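# Find the slack line and latch its clutch open

## Task

Five control lines run into a grey console, and one of them has come loose inside it, so nothing is pulling on it; this cannot be seen and must be found by handling the lines. Using that line's red lever, open its clutch fully so that it stays open without help. The task fails if any other clutch's lever is raised far enough to open it, or close to that, even just to test it, or if any other line is allowed to run into the console. A result that holds only while the robot supports it does not count. When done, release everything and move the arm away. Nothing may be put or knocked off the table.

## Robot and tools

Robot: one arm with seven joints and a two-finger gripper. There is a single camera, cam_wrist (504x504 fisheye, mounted near the hand). Its calibration is given as K, D and T_world_to_cam (the map from world to camera, in metres). It may be slightly off, and any result whose camera numbers changed lists the new ones.

Frame: the scene frame has its origin on the table top directly under the arm base. +z is up, and +y is to the left when looking along +x. The base itself may be tilted. end_effector_position (metres) and end_effector_quat_wxyz give the gripper pose in this frame. The position is the point between the closed finger pads, and it is less accurate at long reach. The fingers point along the gripper's +z axis and close along its y axis. Closed fingertips reach about 33 mm past that point; fully open ones reach about 9 mm past it. Closing pushes the tips about 24 mm further out, so leave that clearance above surfaces.

Joint order, used in every row and every per-joint list: waist, shoulder, upper arm roll, elbow, forearm roll, wrist pitch, wrist roll. Stated ranges in radians: waist -2.744..2.744, shoulder -1.784..1.784, upper arm roll -2.901..2.901, elbow -3.042..-0.152, forearm roll -2.807..2.807, wrist pitch 0.544..4.517, wrist roll -3.016..3.016. A real end can differ by up to 0.018 rad. A call is refused if a target lies more than 0.018 past a stated end and further out than the current angle. A target beyond the real end is clipped to it, and the result may then say "joint sent to its limit".

A row is one list of 10 numbers. The first seven are absolute target joint angles in radians, in the order above. Then come gripper/position, gripper/force_limit and gripper/speed, each from -1 to 1. Position +1 is fully open (140 mm), about -0.8 is where the pads touch, and -1 closes until something blocks the fingers. force_limit on parts up to 40 mm wide gives roughly 14 N at -1, 60 N at 0 and 107 N at +1. speed gives roughly 30 mm/s at -1, 140 at 0 and 250 at +1.

Tools:
- execute_actions(actions): a list of actions, run in sequence. Each action is a table of up to 15 rows, and each row is applied for one 1/30 s step. If a table has fewer rows, its last row is repeated until all 15 steps are used. An empty list only returns the state and images. Results include step readings, with HELD marking steps that were held back.
- move(target, speed, blocking): target is one row of 10 numbers, holding absolute joint angles plus gripper values. All joints follow paths that finish together, so the hand moves along a curve and nothing stops for obstacles. speed is the top rate in rad/s of the joint with the farthest to go, 0.01 to 2, default 0.5. A path takes 0.5 to 10 s and is cut off at 10 s. The gripper values are sent at the start. With blocking=false the call returns after 0.5 s while the arm keeps moving. Other moves and execute_actions are then refused until a result shows the move ended, or until you call wait or stop. The extra "move:" line gives the outcome (done, off_target, moving, held, fault), then limits=held or limits=none, then the joint farthest from its target.
- wait(seconds): 0 to 10. Lets time pass while the last command is held, and returns early if a running move finishes.
- stop(): brakes the running move. Braking needs room, and the fingers are not stopped.
- zoom_image(camera, region): camera is "cam_wrist"; region is [x0, y0, x1, y1] in image pixels with the origin at the top-left, at most 504x504.
- finished_scene(scene): ends the current scene, given by its number, after the last command has been held. This cannot be undone. Replying without a tool call also ends the run.

Motion limits: each step, a joint's target is kept within a fixed lead of its measured angle. The lead is 0.248 rad for the waist, shoulder, upper arm roll and elbow, 0.677 for forearm roll, 0.715 for wrist pitch and 1.54 for wrist roll. Targets are also scaled back if they would shift the gripper more than 70 mm. Long motions therefore take several actions. "Joint targets" shows the angles currently being driven toward. To keep a joint still, resend that value. "joint command not followed" means the clearance check altered targets; mounting blocks and posts count as part of the arm.

Gripping: send position -1 and confirm that object_status is 2. The status values are 0 moving, 1 blocked while opening, 2 blocked while closing, and 3 at the requested position or pads touching. A stalled grip only takes a new force_limit together with a new position value, for example changing -1 to -0.98. position_measured is in counts, from 3 (open) to 230 (pads touching).

Safety: a contact torque reaching a joint's load limit (waist 35, shoulder 35, upper arm roll 32, elbow 30, forearm roll 12, wrist pitch 12, wrist roll 12 N m) stops the arm for 10 s. So does an external force of 40 N on the arm, tool or held object, with the held object's weight counted. Faster moves hit harder, and targets set deeper past a contact press harder. Sustained loads heat the motors: MOTOR HOT is a warning, and an OVER-TEMPERATURE FAULT applies the brakes. The simulation keeps running while you write. Lift levers gently and never raise a lever you have not confirmed belongs to the slack line. Pull lines only lightly, so that none is drawn into the console. Avoid knocking anything off the table. Let the opened lever latch by itself, then open the gripper and back away before finishing.

Each tool is called after ">>>" as name(argument=value, ...), one argument or row to a line, values as JSON.

## Session

>>> execute_actions(
  actions=[],
)

Scene clock: 0.00 s.
end_effector_position=(+0.2520, +0.2948, +0.2543) position_measured=3 object_status=3 end_effector_quat_wxyz=(+0.420, +0.780, +0.463, +0.032)
Joint names: [waist, shoulder, upper arm roll, elbow, forearm roll, wrist pitch, wrist roll]
Joint positions: [ 1.22  -0.038  0.098 -2.216 -0.597  1.528 -1.116]
Joint velocities: [-0.001  0.    -0.    -0.     0.     0.001 -0.002]
Joint targets: [1.220 -0.038 0.098 -2.216 -0.597 1.528 -1.116]

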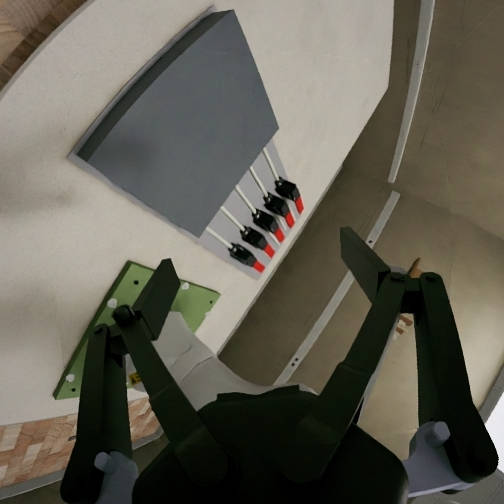

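>>> move(
  target=[-0.3,-0.2,0,-1.9,0,1.9,0.785,1,0,0],
  speed=0.8,
)

Scene clock: 4.47 s.
end_effector_position=(+0.5357, -0.1479, +0.4154) position_measured=3 object_status=3 end_effector_quat_wxyz=(+0.085, -0.256, +0.961, -0.056)
Joint names: [waist, shoulder, upper arm roll, elbow, forearm roll, wrist pitch, wrist roll]
Joint positions: [-0.298 -0.2   -0.002 -1.901 -0.004  1.898  0.78 ]
Joint velocities: [ 0.     0.001  0.001 -0.    -0.001  0.001  0.006]
Joint targets: [-0.300 -0.200 0.000 -1.900 0.000 1.900 0.785]
move: done; limits=none; farthest joint: the wrist roll, 0.005 radians from its target (1.901 radians at the start)
camera_calibration (this result's frames):
cam_wrist: T_world_to_cam=[[-0.319837, 0.940377, -0.115737, 0.362053], [0.743419, 0.324806, 0.584662, -0.582081], [0.587395, 0.100955, -0.802979, 0.217377], [0, 0, 0, 1]] pos_world=[0.420843, -0.173349, 0.556773]

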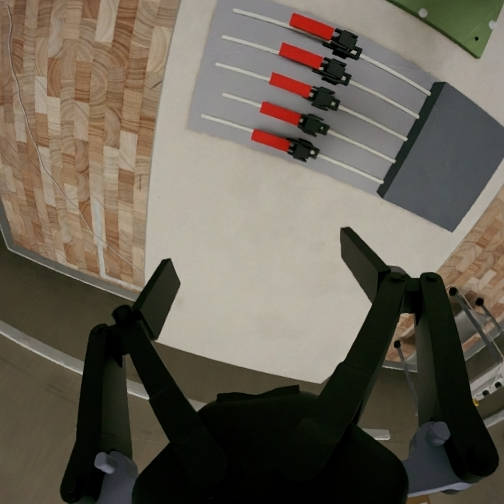

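>>> move(
  target=[-0.2,-0.404,0,-2.595,0,2.191,-0.2,1,0,0],
  speed=0.8,
)

Scene clock: 8.57 s.
end_effector_position=(+0.3927, -0.0690, +0.1992) position_measured=3 object_status=3 end_effector_quat_wxyz=(+0.003, +0.715, -0.700, +0.004)
Joint names: [waist, shoulder, upper arm roll, elbow, forearm roll, wrist pitch, wrist roll]
Joint positions: [-0.202 -0.403 -0.001 -2.594 -0.004  2.189 -0.195]
Joint velocities: [-0.001  0.001 -0.001 -0.001  0.002  0.    -0.007]
Joint targets: [-0.200 -0.404 0.000 -2.595 0.000 2.191 -0.200]
move: done; limits=none; farthest joint: the wrist roll, 0.005 radians from its target (0.982 radians at the start)
camera_calibration (this result's frames):
cam_wrist: T_world_to_cam=[[-0.986888, 0.16132, 0.00531458, 0.401153], [0.147053, 0.885061, 0.441635, -0.0736819], [0.0665407, 0.436626, -0.897179, 0.366329], [0, 0, 0, 1]] pos_world=[0.382352, -0.15945, 0.359071]

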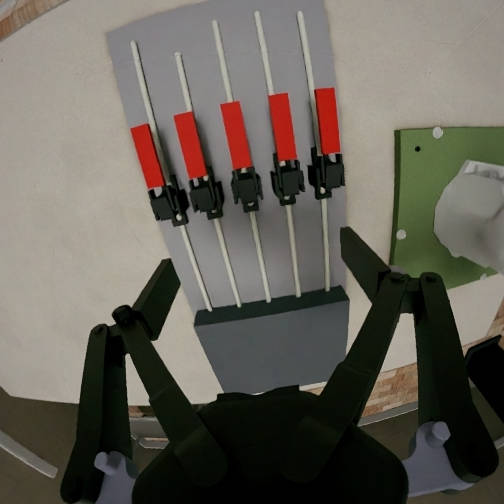

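>>> move(
  target=[0.021,-0.081,0,-2.638,0,2.557,0.045,-1,-1,0],
  speed=0.4,
)

Scene clock: 11.30 s.
end_effector_position=(+0.4244, +0.0199, +0.0793) position_measured=230 object_status=3 end_effector_quat_wxyz=(+0.002, +0.710, -0.704, +0.005)
Joint names: [waist, shoulder, upper arm roll, elbow, forearm roll, wrist pitch, wrist roll]
Joint positions: [ 0.019 -0.082  0.    -2.638 -0.004  2.555  0.04 ]
Joint velocities: [-0.     0.    -0.    -0.    -0.001  0.001  0.005]
Joint targets: [0.021 -0.081 0.000 -2.638 0.000 2.557 0.045]
move: done; limits=none; farthest joint: the wrist roll, 0.005 radians from its target (0.241 radians at the start)
camera_calibration (this result's frames):
cam_wrist: T_world_to_cam=[[-0.984913, 0.173021, 0.00307383, 0.417832], [0.156542, 0.883255, 0.44199, -0.108018], [0.0737584, 0.435803, -0.897015, 0.214734], [0, 0, 0, 1]] pos_world=[0.412599, -0.0704684, 0.239078]

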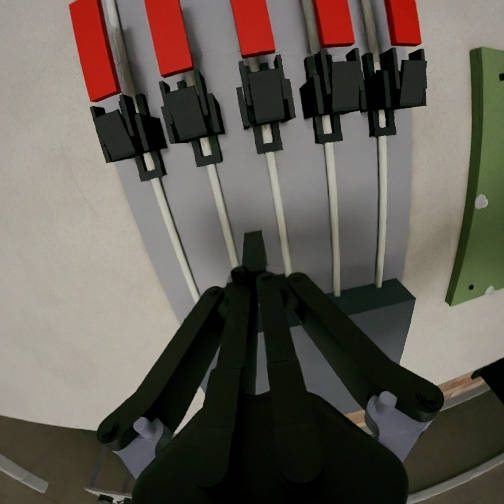

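>>> move(
  target=[0.021,-0.005,0,-2.645,0,2.64,0.045,-1,-1,0],
  speed=0.1,
)

>>> move(
  target=[0.021,-0.005,0,-2.645,0,2.64,0.045,-0.1,-1,-1],
)

Scene clock: 12.87 s.
end_effector_position=(+0.4254, +0.0198, +0.0520) position_measured=230 object_status=3 end_effector_quat_wxyz=(+0.002, +0.710, -0.704, +0.005)
Joint names: [waist, shoulder, upper arm roll, elbow, forearm roll, wrist pitch, wrist roll]
Joint positions: [ 0.019 -0.007  0.    -2.644 -0.003  2.637  0.042]
Joint velocities: [ 0.001  0.001 -0.    -0.001  0.     0.005  0.003]
Joint targets: [0.021 -0.005 0.000 -2.645 0.000 2.640 0.045]
move: done; limits=none; farthest joint: the forearm roll, 0.003 radians from its target (0.004 radians at the start)
camera_calibration (this result's frames):
cam_wrist: T_world_to_cam=[[-0.984672, 0.174393, 0.00274626, 0.418836], [0.157605, 0.882914, 0.442293, -0.096527], [0.0747083, 0.435947, -0.896866, 0.189844], [0, 0, 0, 1]] pos_world=[0.413447, -0.070579, 0.211807]

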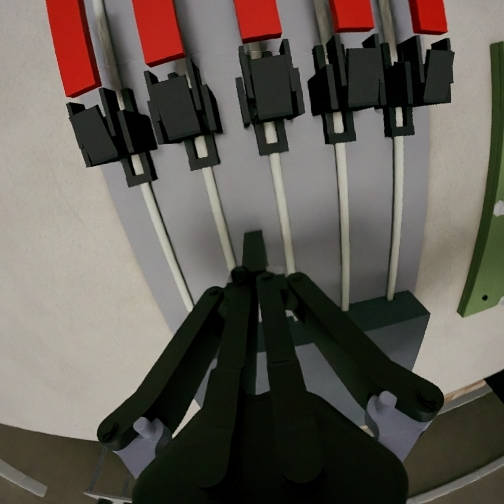

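Scene clock: 14.90 s.
end_effector_position=(+0.4260, +0.0196, +0.0526) position_measured=141 object_status=0 end_effector_quat_wxyz=(+0.002, +0.709, -0.705, +0.006)
Joint names: [waist, shoulder, upper arm roll, elbow, forearm roll, wrist pitch, wrist roll]
Joint positions: [ 0.019 -0.008 -0.    -2.644 -0.003  2.638  0.043]
Joint velocities: [ 0.001 -0.     0.001 -0.    -0.001  0.001 -0.001]
Joint targets: [0.021 -0.005 0.000 -2.645 0.000 2.640 0.045]
move: done; limits=none; farthest joint: the shoulder, 0.003 radians from its target (0.002 radians at the start)
camera_calibration (this result's frames):
cam_wrist: T_world_to_cam=[[-0.984304, 0.176477, 0.000872438, 0.419281], [0.158622, 0.882533, 0.44269, -0.0971957], [0.0773546, 0.43588, -0.896674, 0.189277], [0, 0, 0, 1]] pos_world=[0.413477, -0.0707171, 0.212381]

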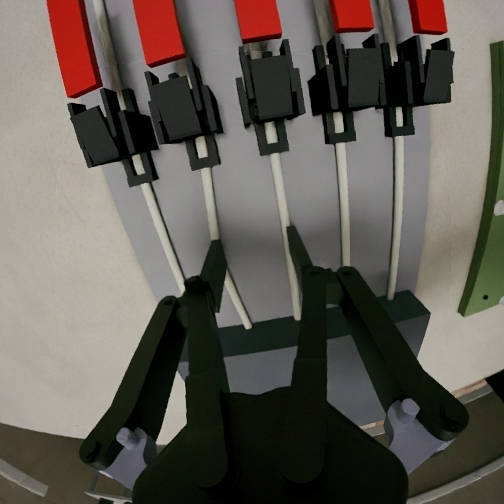

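>>> move(
  target=[0.021,-0.081,0,-2.638,0,2.557,0.045,1,-1,0],
  speed=0.2,
)

Scene clock: 16.13 s.
end_effector_position=(+0.4248, +0.0197, +0.0783) position_measured=3 object_status=3 end_effector_quat_wxyz=(+0.002, +0.709, -0.705, +0.005)
Joint names: [waist, shoulder, upper arm roll, elbow, forearm roll, wrist pitch, wrist roll]
Joint positions: [ 0.019 -0.08  -0.    -2.639 -0.003  2.56   0.043]
Joint velocities: [-0.     0.001  0.     0.    -0.    -0.004  0.002]
Joint targets: [0.021 -0.081 0.000 -2.638 0.000 2.557 0.045]
move: done; limits=none; farthest joint: the forearm roll, 0.003 radians from its target (0.003 radians at the start)
camera_calibration (this result's frames):
cam_wrist: T_world_to_cam=[[-0.984278, 0.176619, 0.0017361, 0.418039], [0.159157, 0.882616, 0.442332, -0.108665], [0.0765921, 0.435654, -0.89685, 0.212672], [0, 0, 0, 1]] pos_world=[0.412472, -0.0705757, 0.238076]

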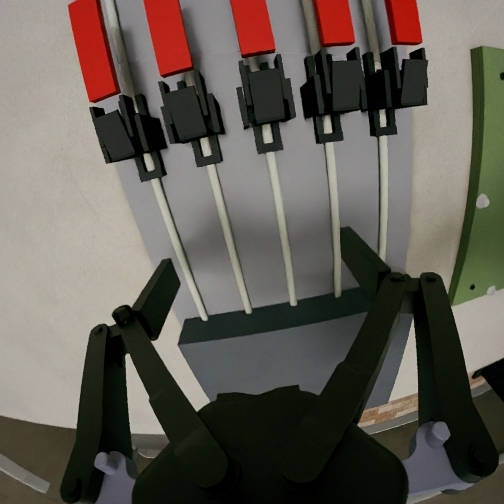

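>>> move(
  target=[0.037,-0.415,0,-2.975,0,2.56,0.06,-1,-1,0],
  speed=0.4,
)

Scene clock: 17.73 s.
end_effector_position=(+0.3154, +0.0198, +0.0783) position_measured=230 object_status=3 end_effector_quat_wxyz=(+0.002, +0.710, -0.704, +0.005)
Joint names: [waist, shoulder, upper arm roll, elbow, forearm roll, wrist pitch, wrist roll]
Joint positions: [ 0.035 -0.413 -0.    -2.974 -0.003  2.56   0.055]
Joint velocities: [ 0.001 -0.001 -0.001 -0.001  0.    -0.     0.006]
Joint targets: [0.037 -0.415 0.000 -2.975 0.000 2.560 0.060]
move: done; limits=none; farthest joint: the wrist roll, 0.005 radians from its target (0.017 radians at the start)
camera_calibration (this result's frames):
cam_wrist: T_world_to_cam=[[-0.984943, 0.172851, 0.00306963, 0.310478], [0.156373, 0.883198, 0.442165, -0.090414], [0.0737175, 0.435987, -0.896929, 0.221946], [0, 0, 0, 1]] pos_world=[0.30358, -0.0705784, 0.238094]

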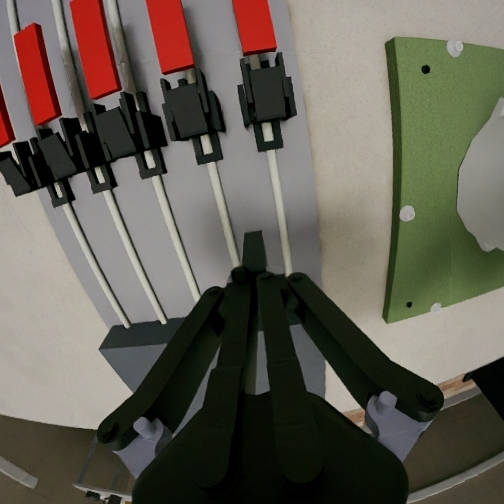

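>>> move(
  target=[0.037,-0.282,0,-2.99,0,2.708,0.06,-1,-1,0],
  speed=0.1,
)

>>> move(
  target=[0.037,-0.282,0,-2.99,0,2.708,0.06,-0.1,-1,-1],
)

>>> move(
  target=[0.037,-0.282,0,-2.99,0,2.708,0.06,-1,-1,-0.5],
)

Scene clock: 19.73 s.
end_effector_position=(+0.3132, +0.0195, +0.0446) position_measured=230 object_status=3 end_effector_quat_wxyz=(+0.004, +0.710, -0.704, +0.003)
Joint names: [waist, shoulder, upper arm roll, elbow, forearm roll, wrist pitch, wrist roll]
Joint positions: [ 0.035 -0.285 -0.    -2.989 -0.003  2.698  0.056]
Joint velocities: [ 0.     0.    -0.     0.    -0.     0.002  0.001]
Joint targets: [0.037 -0.282 0.000 -2.990 0.000 2.708 0.060]
move: done; limits=none; farthest joint: the wrist pitch, 0.010 radians from its target (0.148 radians at the start)
camera_calibration (this result's frames):
cam_wrist: T_world_to_cam=[[-0.984756, 0.173767, 0.00778108, 0.308257], [0.159303, 0.883016, 0.441481, -0.0758195], [0.0698439, 0.43599, -0.897237, 0.193227], [0, 0, 0, 1]] pos_world=[0.30214, -0.0708601, 0.204445]

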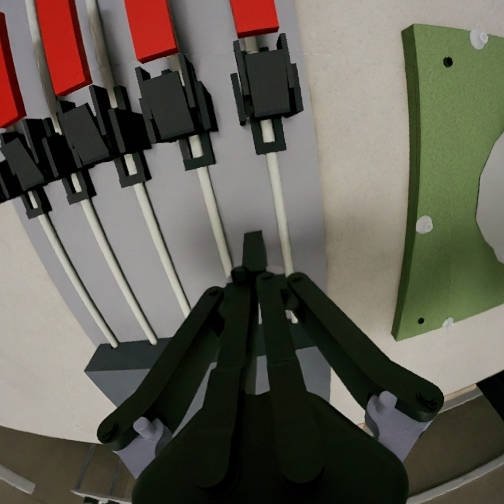

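Scene clock: 21.77 s.
end_effector_position=(+0.3141, +0.0197, +0.0442) position_measured=141 object_status=0 end_effector_quat_wxyz=(+0.003, +0.710, -0.704, +0.004)
Joint names: [waist, shoulder, upper arm roll, elbow, forearm roll, wrist pitch, wrist roll]
Joint positions: [ 0.035 -0.283 -0.    -2.991 -0.003  2.706  0.057]
Joint velocities: [-0.001 -0.001  0.001 -0.    -0.001  0.    -0.   ]
Joint targets: [0.037 -0.282 0.000 -2.990 0.000 2.708 0.060]
move: done; limits=none; farthest joint: the forearm roll, 0.003 radians from its target (0.003 radians at the start)
camera_calibration (this result's frames):
cam_wrist: T_world_to_cam=[[-0.984783, 0.173738, 0.00415808, 0.309203], [0.15763, 0.882891, 0.44233, -0.0754291], [0.0731785, 0.436254, -0.896843, 0.191632], [0, 0, 0, 1]] pos_world=[0.302364, -0.0707251, 0.203943]

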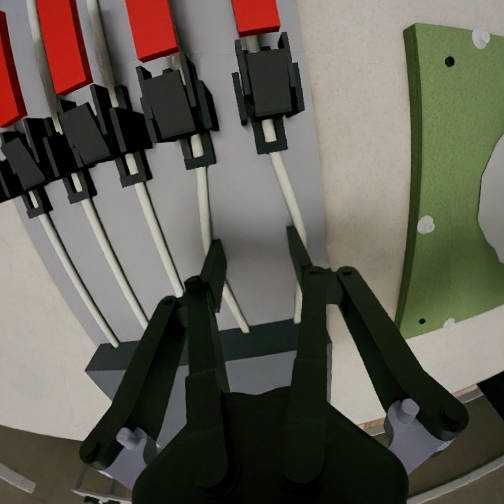

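Scene clock: 22.63 s.
end_effector_position=(+0.3168, +0.0199, +0.0453) position_measured=230 object_status=3 end_effector_quat_wxyz=(+0.000, +0.710, -0.704, +0.007)
Joint names: [waist, shoulder, upper arm roll, elbow, forearm roll, wrist pitch, wrist roll]
Joint positions: [ 0.035 -0.283 -0.    -2.989 -0.003  2.71   0.057]
Joint velocities: [-0.    -0.     0.002 -0.001  0.002 -0.     0.001]
Joint targets: [0.037 -0.282 0.000 -2.990 0.000 2.708 0.060]
move: done; limits=none; farthest joint: the forearm roll, 0.003 radians from its target (0.003 radians at the start)
camera_calibration (this result's frames):
cam_wrist: T_world_to_cam=[[-0.984793, 0.173717, -0.00232827, 0.312164], [0.154659, 0.882704, 0.44375, -0.0756233], [0.0791418, 0.436641, -0.896148, 0.190421], [0, 0, 0, 1]] pos_world=[0.304042, -0.0706205, 0.20493]

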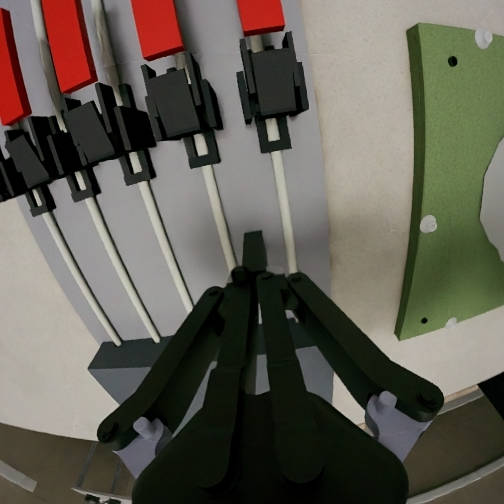

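>>> move(
  target=[0.037,-0.415,0,-2.975,0,2.56,0.06,-1,-1,0],
  speed=0.3,
)

>>> move(
  target=[0.016,0.055,0,-2.465,0,2.52,0.04,-1,-1,0],
  speed=0.5,
)

>>> move(
  target=[0.016,0.132,0,-2.472,0,2.606,0.04,-1,-1,0],
  speed=0.1,
)

>>> move(
  target=[0.016,0.132,0,-2.472,0,2.606,0.04,-0.1,-1,-1],
)

>>> move(
  target=[0.016,0.132,0,-2.472,0,2.606,0.04,-1,-1,-0.5],
)

Scene clock: 24.30 s.
end_effector_position=(+0.3152, +0.0199, +0.0779) position_measured=230 object_status=3 end_effector_quat_wxyz=(+0.002, +0.710, -0.704, +0.005)
Joint names: [waist, shoulder, upper arm roll, elbow, forearm roll, wrist pitch, wrist roll]
Joint positions: [ 0.035 -0.413 -0.    -2.976 -0.003  2.563  0.057]
Joint velocities: [-0.    -0.001 -0.001 -0.     0.001 -0.004 -0.   ]
Joint targets: [0.037 -0.415 0.000 -2.975 0.000 2.560 0.060]
move: done; limits=none; farthest joint: the forearm roll, 0.003 radians from its target (0.003 radians at the start)
camera_calibration (this result's frames):
cam_wrist: T_world_to_cam=[[-0.984748, 0.173976, 0.00196871, 0.310276], [0.156877, 0.882957, 0.442467, -0.0904802], [0.0752404, 0.436027, -0.896783, 0.221038], [0, 0, 0, 1]] pos_world=[0.303107, -0.0704691, 0.237647]

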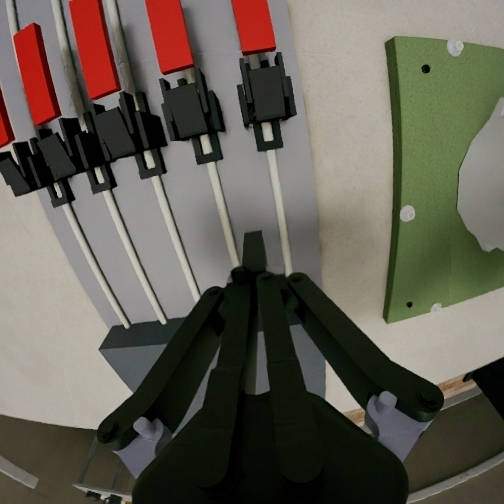

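Scene clock: 25.83 s.
end_effector_position=(+0.4782, +0.0217, +0.0795) position_measured=230 object_status=3 end_effector_quat_wxyz=(+0.001, +0.708, -0.706, +0.006)
Joint names: [waist, shoulder, upper arm roll, elbow, forearm roll, wrist pitch, wrist roll]
Joint positions: [ 0.018  0.053 -0.    -2.466 -0.003  2.523  0.044]
Joint velocities: [-0.     0.001  0.     0.    -0.    -0.002 -0.001]
Joint targets: [0.016 0.055 0.000 -2.465 0.000 2.520 0.040]
move: done; limits=none; farthest joint: the wrist roll, 0.004 radians from its target (0.017 radians at the start)
camera_calibration (this result's frames):
cam_wrist: T_world_to_cam=[[-0.983877, 0.178845, -0.000529598, 0.470195], [0.160132, 0.882243, 0.442725, -0.119914], [0.0796464, 0.435502, -0.896658, 0.207364], [0, 0, 0, 1]] pos_world=[0.4653, -0.0686059, 0.239272]

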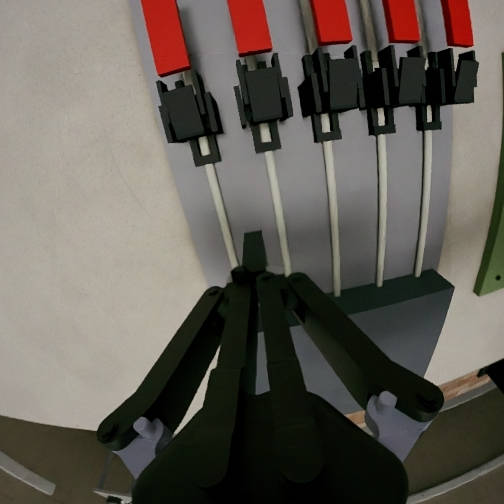

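Scene clock: 27.23 s.
end_effector_position=(+0.4790, +0.0215, +0.0479) position_measured=230 object_status=3 end_effector_quat_wxyz=(+0.002, +0.709, -0.706, +0.006)
Joint names: [waist, shoulder, upper arm roll, elbow, forearm roll, wrist pitch, wrist roll]
Joint positions: [ 0.018  0.13  -0.    -2.471 -0.003  2.603  0.043]
Joint velocities: [ 0.001  0.001  0.    -0.     0.     0.005 -0.   ]
Joint targets: [0.016 0.132 0.000 -2.472 0.000 2.606 0.040]
move: done; limits=none; farthest joint: the forearm roll, 0.003 radians from its target (0.003 radians at the start)
camera_calibration (this result's frames):
cam_wrist: T_world_to_cam=[[-0.98405, 0.177888, 0.000812883, 0.470992], [0.159867, 0.882341, 0.442625, -0.105745], [0.0780203, 0.435696, -0.896706, 0.17983], [0, 0, 0, 1]] pos_world=[0.466354, -0.0688311, 0.207677]

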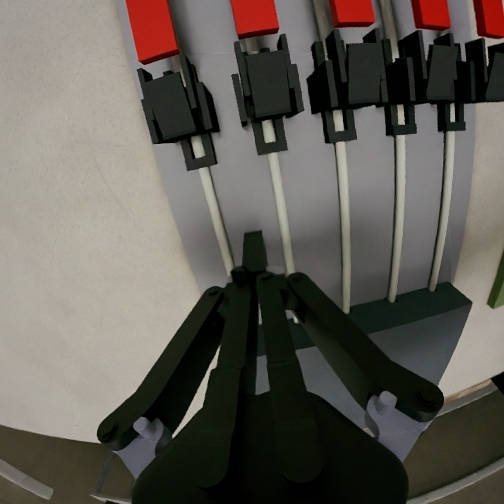

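Scene clock: 29.27 s.
end_effector_position=(+0.4809, +0.0211, +0.0485) position_measured=141 object_status=0 end_effector_quat_wxyz=(-0.001, +0.709, -0.706, +0.008)
Joint names: [waist, shoulder, upper arm roll, elbow, forearm roll, wrist pitch, wrist roll]
Joint positions: [ 0.017  0.13  -0.    -2.471 -0.003  2.609  0.042]
Joint velocities: [-0.001  0.    -0.     0.     0.001  0.001 -0.002]
Joint targets: [0.016 0.132 0.000 -2.472 0.000 2.606 0.040]
move: done; limits=none; farthest joint: the forearm roll, 0.003 radians from its target (0.003 radians at the start)
camera_calibration (this result's frames):
cam_wrist: T_world_to_cam=[[-0.984053, 0.177811, -0.00485329, 0.473271], [0.157225, 0.882233, 0.443784, -0.104795], [0.0831917, 0.435944, -0.896121, 0.177852], [0, 0, 0, 1]] pos_world=[0.467404, -0.0692333, 0.20818]

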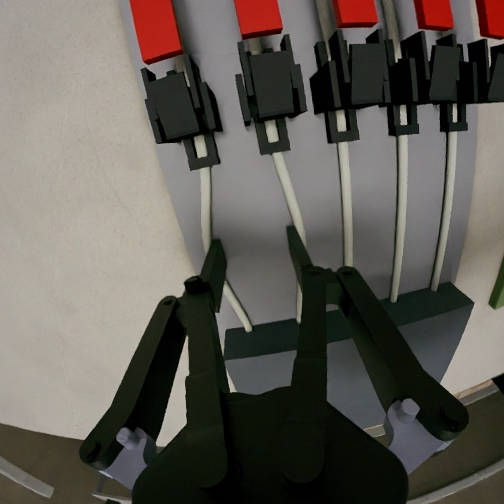

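Scene clock: 30.13 s.
end_effector_position=(+0.4807, +0.0211, +0.0484) position_measured=230 object_status=3 end_effector_quat_wxyz=(-0.000, +0.709, -0.706, +0.007)
Joint names: [waist, shoulder, upper arm roll, elbow, forearm roll, wrist pitch, wrist roll]
Joint positions: [ 0.017  0.131 -0.    -2.471 -0.003  2.608  0.042]
Joint velocities: [ 0.    -0.001 -0.    -0.    -0.    -0.     0.   ]
Joint targets: [0.016 0.132 0.000 -2.472 0.000 2.606 0.040]
move: done; limits=none; farthest joint: the forearm roll, 0.003 radians from its target (0.003 radians at the start)
camera_calibration (this result's frames):
cam_wrist: T_world_to_cam=[[-0.984055, 0.17782, -0.00406474, 0.472998], [0.157591, 0.882249, 0.443624, -0.104873], [0.0824714, 0.43591, -0.896204, 0.178145], [0, 0, 0, 1]] pos_world=[0.467291, -0.0692394, 0.208101]

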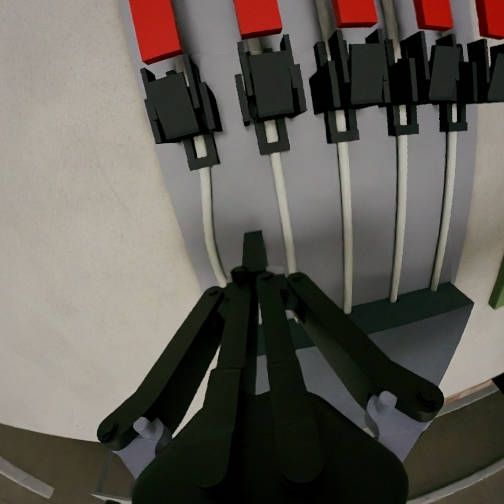

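>>> move(
  target=[0.016,-0.09,0,-2.44,0,2.35,0.04,-1,-1,0],
  speed=0.4,
)

>>> move(
  target=[-0.383,0.123,0,-2.21,0,2.333,-0.357,-0.22,-1,0],
  speed=0.5,
)

Scene clock: 32.93 s.
end_effector_position=(+0.4729, +0.0214, +0.1431) position_measured=230 object_status=3 end_effector_quat_wxyz=(+0.001, +0.708, -0.706, +0.006)
Joint names: [waist, shoulder, upper arm roll, elbow, forearm roll, wrist pitch, wrist roll]
Joint positions: [ 0.017 -0.089 -0.    -2.44  -0.003  2.353  0.042]
Joint velocities: [ 0.     0.    -0.001 -0.001 -0.    -0.004 -0.001]
Joint targets: [0.016 -0.090 0.000 -2.440 0.000 2.350 0.040]
move: done; limits=none; farthest joint: the forearm roll, 0.003 radians from its target (0.003 radians at the start)
camera_calibration (this result's frames):
cam_wrist: T_world_to_cam=[[-0.983962, 0.17838, -0.0000126302, 0.465023], [0.15998, 0.882498, 0.442272, -0.14682], [0.0789036, 0.435176, -0.896881, 0.265368], [0, 0, 0, 1]] pos_world=[0.460115, -0.0688639, 0.302944]

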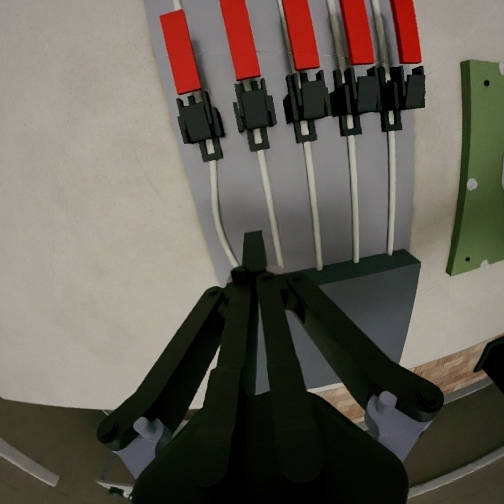

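Scene clock: 35.13 s.
end_effector_position=(+0.5089, -0.1892, +0.1326) position_measured=157 object_status=3 end_effector_quat_wxyz=(+0.002, +0.706, -0.708, +0.006)
Joint names: [waist, shoulder, upper arm roll, elbow, forearm roll, wrist pitch, wrist roll]
Joint positions: [-0.382  0.121 -0.002 -2.211 -0.003  2.335 -0.352]
Joint velocities: [-0.001  0.001 -0.    -0.     0.001 -0.    -0.005]
Joint targets: [-0.383 0.123 0.000 -2.210 0.000 2.333 -0.357]
move: done; limits=none; farthest joint: the wrist roll, 0.005 radians from its target (0.399 radians at the start)
camera_calibration (this result's frames):
cam_wrist: T_world_to_cam=[[-0.982908, 0.184096, 0.000848768, 0.538466], [0.165576, 0.881994, 0.441215, 0.0350984], [0.0804773, 0.433814, -0.897401, 0.343715], [0, 0, 0, 1]] pos_world=[0.495789, -0.279194, 0.292507]

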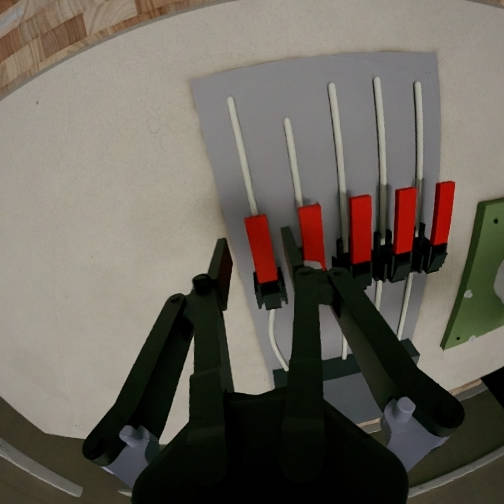

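>>> move(
  target=[-0.39,0.2106,0,-2.251,0,2.462,-0.367,-0.22,-1,0],
  speed=0.12,
)

Scene clock: 37.03 s.
end_effector_position=(+0.5048, -0.1914, +0.0797) position_measured=157 object_status=3 end_effector_quat_wxyz=(+0.003, +0.708, -0.706, +0.005)
Joint names: [waist, shoulder, upper arm roll, elbow, forearm roll, wrist pitch, wrist roll]
Joint positions: [-0.388  0.21  -0.002 -2.25  -0.003  2.459 -0.363]
Joint velocities: [ 0.001 -0.001 -0.001 -0.    -0.002  0.003 -0.003]
Joint targets: [-0.390 0.211 0.000 -2.251 0.000 2.462 -0.367]
move: done; limits=none; farthest joint: the wrist roll, 0.004 radians from its target (0.014 radians at the start)
camera_calibration (this result's frames):
cam_wrist: T_world_to_cam=[[-0.983881, 0.178784, 0.00376629, 0.534124], [0.162029, 0.882365, 0.44179, 0.0628656], [0.0756619, 0.435279, -0.897111, 0.300265], [0, 0, 0, 1]] pos_world=[0.492609, -0.281662, 0.239585]

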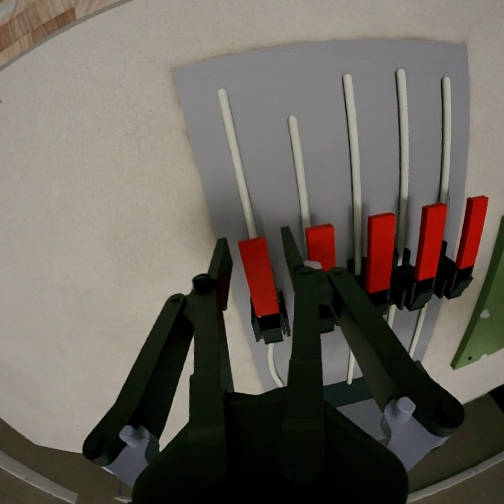

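>>> move(
  target=[-0.385,0.233,0,-2.254,0,2.487,-0.362,-0.22,-1,0],
  speed=0.1,
)

>>> move(
  target=[-0.385,0.233,0,-2.254,0,2.487,-0.362,-1,-0.8,-0.7],
)

>>> move(
  target=[-0.376,0.17,0,-2.243,0,2.413,-0.352,-1,-0.8,-0.7],
  speed=0.06,
)

Scene clock: 40.63 s.
end_effector_position=(+0.5052, -0.1911, +0.0689) position_measured=157 object_status=3 end_effector_quat_wxyz=(+0.003, +0.709, -0.705, +0.005)
Joint names: [waist, shoulder, upper arm roll, elbow, forearm roll, wrist pitch, wrist roll]
Joint positions: [-0.387  0.232 -0.002 -2.253 -0.003  2.484 -0.364]
Joint velocities: [-0.     0.001  0.001 -0.     0.     0.004  0.002]
Joint targets: [-0.385 0.233 0.000 -2.254 0.000 2.487 -0.362]
move: done; limits=none; farthest joint: the forearm roll, 0.003 radians from its target (0.003 radians at the start)
camera_calibration (this result's frames):
cam_wrist: T_world_to_cam=[[-0.984171, 0.177183, 0.00371426, 0.534347], [0.160568, 0.88262, 0.441815, 0.0680757], [0.0750037, 0.435417, -0.897099, 0.290703], [0, 0, 0, 1]] pos_world=[0.493154, -0.281339, 0.228727]

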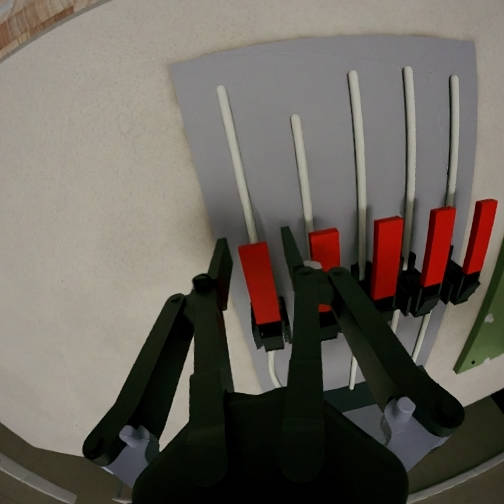

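Scene clock: 41.33 s.
end_effector_position=(+0.5054, -0.1911, +0.0689) position_measured=198 object_status=2 end_effector_quat_wxyz=(+0.003, +0.709, -0.705, +0.005)
Joint names: [waist, shoulder, upper arm roll, elbow, forearm roll, wrist pitch, wrist roll]
Joint positions: [-0.387  0.232 -0.002 -2.253 -0.003  2.485 -0.364]
Joint velocities: [ 0.    -0.    -0.002  0.    -0.001 -0.    -0.001]
Joint targets: [-0.385 0.233 0.000 -2.254 0.000 2.487 -0.362]
move: done; limits=none; farthest joint: the forearm roll, 0.003 radians from its target (0.003 radians at the start)
camera_calibration (this result's frames):
cam_wrist: T_world_to_cam=[[-0.98419, 0.17709, 0.00318639, 0.534554], [0.160261, 0.882715, 0.441737, 0.0682144], [0.0754144, 0.435263, -0.897139, 0.290502], [0, 0, 0, 1]] pos_world=[0.493262, -0.281323, 0.228784]

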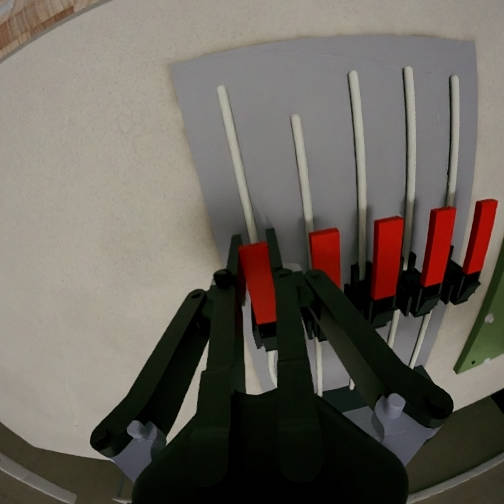

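Scene clock: 42.90 s.
end_effector_position=(+0.5049, -0.1830, +0.0950) position_measured=198 object_status=2 end_effector_quat_wxyz=(+0.003, +0.708, -0.706, +0.002)
Joint names: [waist, shoulder, upper arm roll, elbow, forearm roll, wrist pitch, wrist roll]
Joint positions: [-0.376  0.177  0.    -2.247 -0.002  2.417 -0.349]
Joint velocities: [-0.001  0.001  0.     0.001  0.001 -0.001  0.003]
Joint targets: [-0.376 0.170 0.000 -2.243 0.000 2.413 -0.352]
move: done; limits=none; farthest joint: the shoulder, 0.007 radians from its target (0.062 radians at the start)
camera_calibration (this result's frames):
cam_wrist: T_world_to_cam=[[-0.983614, 0.18005, 0.0092152, 0.532192], [0.165369, 0.88069, 0.44389, 0.0464434], [0.0718068, 0.43814, -0.896034, 0.312648], [0, 0, 0, 1]] pos_world=[0.493341, -0.273707, 0.254623]

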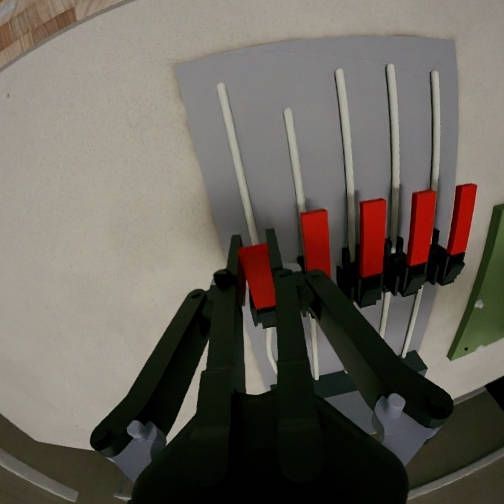

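>>> move(
  target=[-0.341,0.112,0,-2.259,0,2.371,-0.317,-1,-0.8,-0.7],
  speed=0.06,
)

>>> move(
  target=[-0.294,0.0634,0,-2.272,0,2.335,-0.27,-1,-0.8,-0.7],
  speed=0.06,
)

Scene clock: 44.70 s.
end_effector_position=(+0.5044, -0.1668, +0.1175) position_measured=198 object_status=2 end_effector_quat_wxyz=(+0.002, +0.705, -0.709, +0.004)
Joint names: [waist, shoulder, upper arm roll, elbow, forearm roll, wrist pitch, wrist roll]
Joint positions: [-0.346  0.118 -0.002 -2.26  -0.002  2.377 -0.312]
Joint velocities: [ 0.001 -0.002  0.002  0.001 -0.001 -0.001  0.005]
Joint targets: [-0.341 0.112 0.000 -2.259 0.000 2.371 -0.317]
move: done; limits=none; farthest joint: the shoulder, 0.006 radians from its target (0.065 radians at the start)
camera_calibration (this result's frames):
cam_wrist: T_world_to_cam=[[-0.982047, 0.188595, 0.00389094, 0.529914], [0.170788, 0.880186, 0.442836, 0.0196184], [0.0800919, 0.43555, -0.896594, 0.321229], [0, 0, 0, 1]] pos_world=[0.491323, -0.257119, 0.277263]

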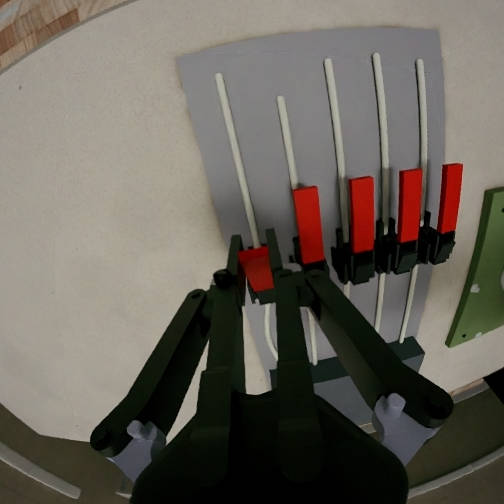

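Scene clock: 46.13 s.
end_effector_position=(+0.5041, -0.1447, +0.1340) position_measured=198 object_status=2 end_effector_quat_wxyz=(+0.002, +0.701, -0.714, +0.005)
Joint names: [waist, shoulder, upper arm roll, elbow, forearm roll, wrist pitch, wrist roll]
Joint positions: [-0.303  0.071 -0.005 -2.273 -0.002  2.344 -0.261]
Joint velocities: [ 0.002 -0.     0.    -0.001  0.001  0.001  0.005]
Joint targets: [-0.294 0.063 0.000 -2.272 0.000 2.335 -0.270]
move: done; limits=none; farthest joint: the waist, 0.009 radians from its target (0.052 radians at the start)
camera_calibration (this result's frames):
cam_wrist: T_world_to_cam=[[-0.979768, 0.200124, 0.00242686, 0.526076], [0.180511, 0.878379, 0.442569, -0.0122176], [0.0864368, 0.434053, -0.896731, 0.322966], [0, 0, 0, 1]] pos_world=[0.489722, -0.234733, 0.293744]

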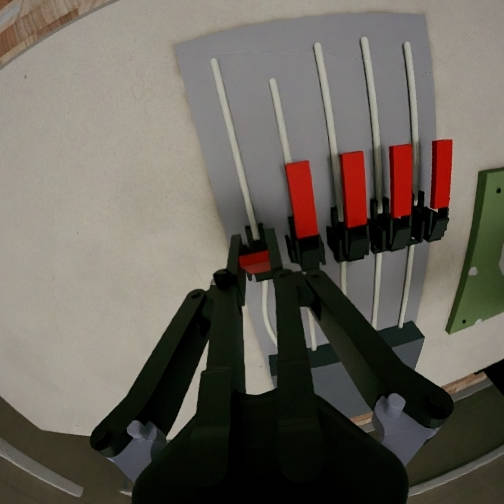

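>>> move(
  target=[-0.24,0.033,0,-2.29,0,2.323,-0.21,-1,-0.8,-0.7],
  speed=0.06,
)

>>> move(
  target=[-0.183,0.02,0,-2.31,0,2.33,-0.153,-1,-0.8,-0.7],
  speed=0.06,
)

Scene clock: 48.07 s.
end_effector_position=(+0.5040, -0.1234, +0.1419) position_measured=198 object_status=2 end_effector_quat_wxyz=(+0.002, +0.695, -0.719, +0.008)
Joint names: [waist, shoulder, upper arm roll, elbow, forearm roll, wrist pitch, wrist roll]
Joint positions: [-0.255  0.04  -0.012 -2.29  -0.006  2.334 -0.202]
Joint velocities: [ 0.001  0.001 -0.001  0.001  0.    -0.001  0.005]
Joint targets: [-0.240 0.033 0.000 -2.290 0.000 2.323 -0.210]
move: off_target; limits=none; farthest joint: the waist, 0.015 radians from its target (0.062 radians at the start)
camera_calibration (this result's frames):
cam_wrist: T_world_to_cam=[[-0.976661, 0.214782, -0.00160582, 0.522492], [0.192212, 0.877318, 0.439736, -0.0400308], [0.0958563, 0.429164, -0.898126, 0.315714], [0, 0, 0, 1]] pos_world=[0.487729, -0.212595, 0.301993]

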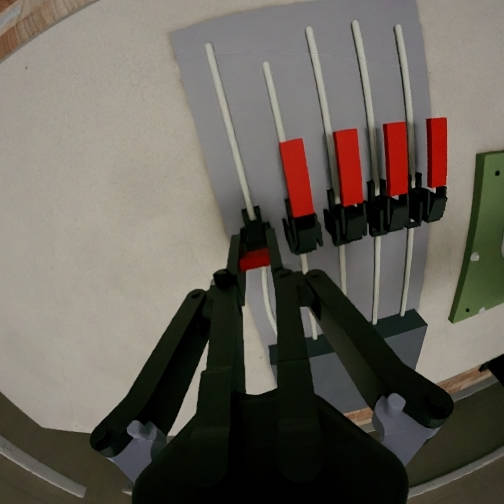

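Scene clock: 49.83 s.
end_effector_position=(+0.5041, -0.0986, +0.1442) position_measured=198 object_status=2 end_effector_quat_wxyz=(+0.003, +0.694, -0.720, +0.009)
Joint names: [waist, shoulder, upper arm roll, elbow, forearm roll, wrist pitch, wrist roll]
Joint positions: [-0.202  0.02  -0.017 -2.308 -0.01   2.334 -0.147]
Joint velocities: [ 0.     0.     0.001  0.    -0.     0.     0.004]
Joint targets: [-0.183 0.020 0.000 -2.310 0.000 2.330 -0.153]
move: off_target; limits=none; farthest joint: the waist, 0.019 radians from its target (0.072 radians at the start)
camera_calibration (this result's frames):
cam_wrist: T_world_to_cam=[[-0.97574, 0.218899, -0.0038273, 0.517541], [0.195197, 0.877739, 0.437575, -0.0639538], [0.099144, 0.426212, -0.899174, 0.305295], [0, 0, 0, 1]] pos_world=[0.487201, -0.187275, 0.304479]

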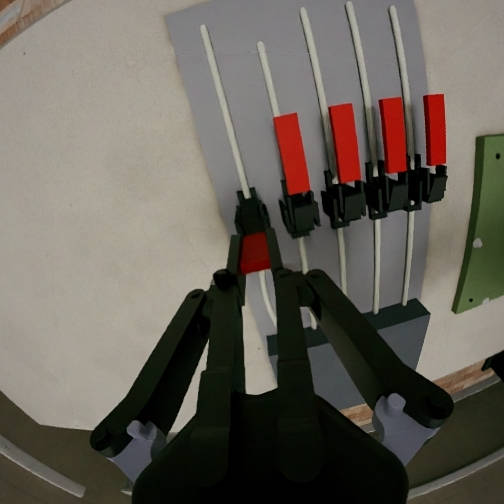

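>>> move(
  target=[-0.14,0.02,0,-2.32,0,2.34,-0.12,-1,-0.8,-0.7],
  speed=0.05,
)

Scene clock: 51.53 s.
end_effector_position=(+0.5043, -0.0804, +0.1420) position_measured=198 object_status=2 end_effector_quat_wxyz=(+0.005, +0.697, -0.717, +0.009)
Joint names: [waist, shoulder, upper arm roll, elbow, forearm roll, wrist pitch, wrist roll]
Joint positions: [-0.162  0.017 -0.02  -2.318 -0.015  2.339 -0.116]
Joint velocities: [ 0.     0.    -0.001 -0.    -0.001 -0.     0.005]
Joint targets: [-0.140 0.020 0.000 -2.320 0.000 2.340 -0.120]
move: off_target; limits=none; farthest joint: the waist, 0.022 radians from its target (0.062 radians at the start)
camera_calibration (this result's frames):
cam_wrist: T_world_to_cam=[[-0.977568, 0.21061, -0.00198669, 0.513713], [0.188862, 0.880722, 0.43435, -0.0750815], [0.0932281, 0.424231, -0.900742, 0.298591], [0, 0, 0, 1]] pos_world=[0.488532, -0.168739, 0.302586]

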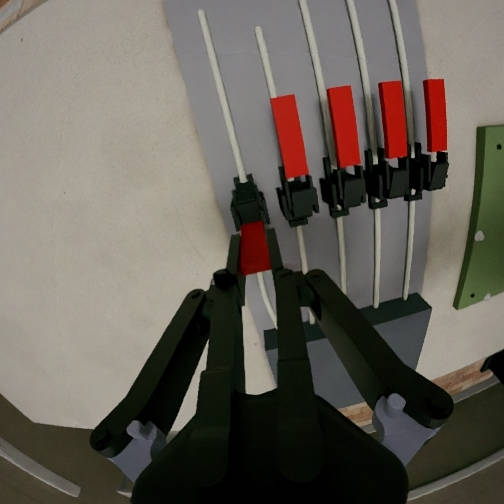

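>>> move(
  target=[-0.1,0.032,0,-2.328,0,2.36,-0.085,-1,-0.8,-0.7],
  speed=0.05,
)

Scene clock: 53.20 s.
end_effector_position=(+0.5044, -0.0577, +0.1343) position_measured=198 object_status=2 end_effector_quat_wxyz=(+0.008, +0.703, -0.711, +0.008)
Joint names: [waist, shoulder, upper arm roll, elbow, forearm roll, wrist pitch, wrist roll]
Joint positions: [-0.119  0.025 -0.018 -2.328 -0.019  2.351 -0.086]
Joint velocities: [-0.001  0.001 -0.001  0.001 -0.     0.001  0.005]
Joint targets: [-0.100 0.032 0.000 -2.328 0.000 2.360 -0.085]
move: off_target; limits=none; farthest joint: the waist, 0.019 radians from its target (0.062 radians at the start)
camera_calibration (this result's frames):
cam_wrist: T_world_to_cam=[[-0.981316, 0.192365, 0.0037885, 0.509093], [0.175158, 0.885047, 0.431291, -0.0842103], [0.0796123, 0.423897, -0.902205, 0.289104], [0, 0, 0, 1]] pos_world=[0.491316, -0.145952, 0.295221]

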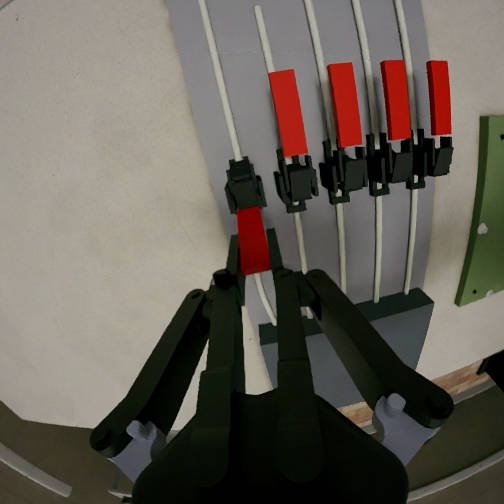

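>>> move(
  target=[-0.065,0.07,0,-2.338,0,2.408,-0.05,-1,-0.8,-0.7],
  speed=0.05,
)

Scene clock: 54.93 s.
end_effector_position=(+0.5042, -0.0276, +0.1121) position_measured=198 object_status=2 end_effector_quat_wxyz=(+0.009, +0.709, -0.706, +0.001)
Joint names: [waist, shoulder, upper arm roll, elbow, forearm roll, wrist pitch, wrist roll]
Joint positions: [-0.073  0.065 -0.008 -2.34  -0.008  2.392 -0.052]
Joint velocities: [ 0.001 -0.001  0.002 -0.     0.     0.002  0.006]
Joint targets: [-0.065 0.070 0.000 -2.338 0.000 2.408 -0.050]
move: off_target; limits=none; farthest joint: the wrist pitch, 0.016 radians from its target (0.057 radians at the start)
camera_calibration (this result's frames):
cam_wrist: T_world_to_cam=[[-0.983892, 0.178058, 0.0158714, 0.502767], [0.167023, 0.884001, 0.43663, -0.09781], [0.0637151, 0.432248, -0.899501, 0.264265], [0, 0, 0, 1]] pos_world=[0.494168, -0.117286, 0.272434]

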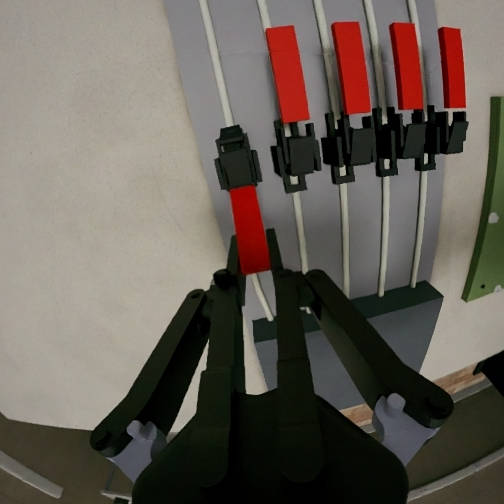

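>>> move(
  target=[-0.052,0.11,0,-2.358,0,2.466,-0.03,-1,-0.8,-0.7],
  speed=0.05,
)

Scene clock: 56.87 s.
end_effector_position=(+0.5045, -0.0126, +0.0903) position_measured=198 object_status=2 end_effector_quat_wxyz=(+0.006, +0.709, -0.705, +0.001)
Joint names: [waist, shoulder, upper arm roll, elbow, forearm roll, wrist pitch, wrist roll]
Joint positions: [-0.053  0.104 -0.    -2.359 -0.003  2.453 -0.029]
Joint velocities: [ 0.002  0.001  0.001 -0.002  0.001  0.003  0.005]
Joint targets: [-0.052 0.110 0.000 -2.358 0.000 2.466 -0.030]
move: off_target; limits=none; farthest joint: the wrist pitch, 0.013 radians from its target (0.074 radians at the start)
camera_calibration (this result's frames):
cam_wrist: T_world_to_cam=[[-0.984273, 0.176207, 0.0125703, 0.50116], [0.16362, 0.882511, 0.440911, -0.100304], [0.0665981, 0.436034, -0.897463, 0.236552], [0, 0, 0, 1]] pos_world=[0.493936, -0.102933, 0.250222]

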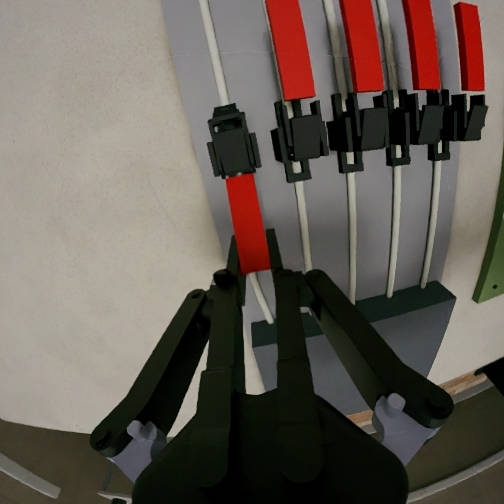

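>>> move(
  target=[-0.042,0.148,0,-2.368,0,2.512,-0.02,-1,-0.8,-0.7],
  speed=0.05,
)

Scene clock: 58.47 s.
end_effector_position=(+0.5048, -0.0054, +0.0712) position_measured=198 object_status=2 end_effector_quat_wxyz=(+0.005, +0.710, -0.704, +0.002)
Joint names: [waist, shoulder, upper arm roll, elbow, forearm roll, wrist pitch, wrist roll]
Joint positions: [-0.041  0.143  0.002 -2.368 -0.001  2.503 -0.018]
Joint velocities: [-0.     0.001 -0.001 -0.003  0.     0.003  0.003]
Joint targets: [-0.042 0.148 0.000 -2.368 0.000 2.512 -0.020]
move: done; limits=none; farthest joint: the wrist pitch, 0.009 radians from its target (0.059 radians at the start)
camera_calibration (this result's frames):
cam_wrist: T_world_to_cam=[[-0.98459, 0.174523, 0.0110974, 0.50069], [0.161381, 0.882338, 0.442082, -0.0971481], [0.067362, 0.43706, -0.896906, 0.215788], [0, 0, 0, 1]] pos_world=[0.494116, -0.0959772, 0.230933]

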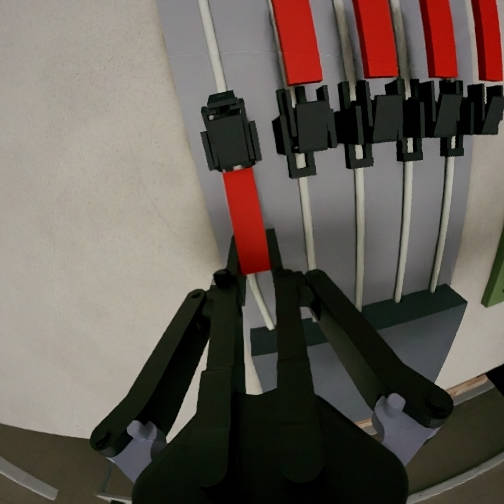

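One more centimetre, then release.

>>> move(
  target=[-0.036,0.172,0,-2.37,0,2.538,-0.014,-1,-0.8,-0.7],
  speed=0.05,
)

>>> move(
  target=[-0.036,0.168,0,-2.37,0,2.534,-0.014,-0.25,-0.8,-0.7],
  speed=0.05,
)

Scene clock: 59.67 s.
end_effector_position=(+0.5050, -0.0033, +0.0599) position_measured=198 object_status=2 end_effector_quat_wxyz=(+0.005, +0.710, -0.705, +0.001)
Joint names: [waist, shoulder, upper arm roll, elbow, forearm roll, wrist pitch, wrist roll]
Joint positions: [-0.036  0.168  0.002 -2.37  -0.001  2.53  -0.013]
Joint velocities: [ 0.    -0.     0.    -0.003 -0.001  0.004  0.001]
Joint targets: [-0.036 0.172 0.000 -2.370 0.000 2.538 -0.014]
move: done; limits=none; farthest joint: the wrist pitch, 0.008 radians from its target (0.035 radians at the start)
camera_calibration (this result's frames):
cam_wrist: T_world_to_cam=[[-0.984416, 0.175478, 0.0115056, 0.500533], [0.162417, 0.88216, 0.442057, -0.0946219], [0.0674215, 0.437037, -0.896913, 0.204662], [0, 0, 0, 1]] pos_world=[0.494303, -0.0938057, 0.219633]

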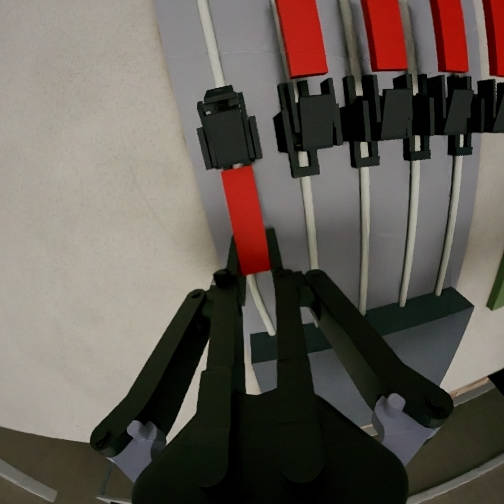

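Scene clock: 60.37 s.
end_effector_position=(+0.5056, -0.0033, +0.0600) position_measured=160 object_status=3 end_effector_quat_wxyz=(+0.004, +0.709, -0.705, +0.002)
Joint names: [waist, shoulder, upper arm roll, elbow, forearm roll, wrist pitch, wrist roll]
Joint positions: [-0.036  0.168  0.002 -2.37  -0.001  2.532 -0.013]
Joint velocities: [-0.    -0.001 -0.001  0.001 -0.001  0.002 -0.001]
Joint targets: [-0.036 0.168 0.000 -2.370 0.000 2.534 -0.014]
move: done; limits=none; farthest joint: the upper arm roll, 0.002 radians from its target (0.002 radians at the start)
camera_calibration (this result's frames):
cam_wrist: T_world_to_cam=[[-0.984408, 0.17564, 0.00952575, 0.50128], [0.161674, 0.882145, 0.44236, -0.0944127], [0.069293, 0.437003, -0.896787, 0.203855], [0, 0, 0, 1]] pos_world=[0.494603, -0.0938444, 0.219804]

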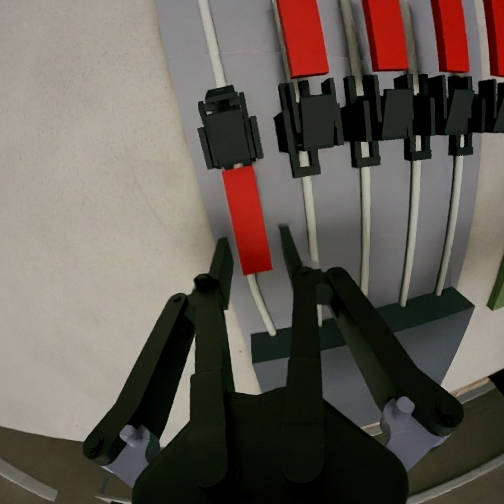

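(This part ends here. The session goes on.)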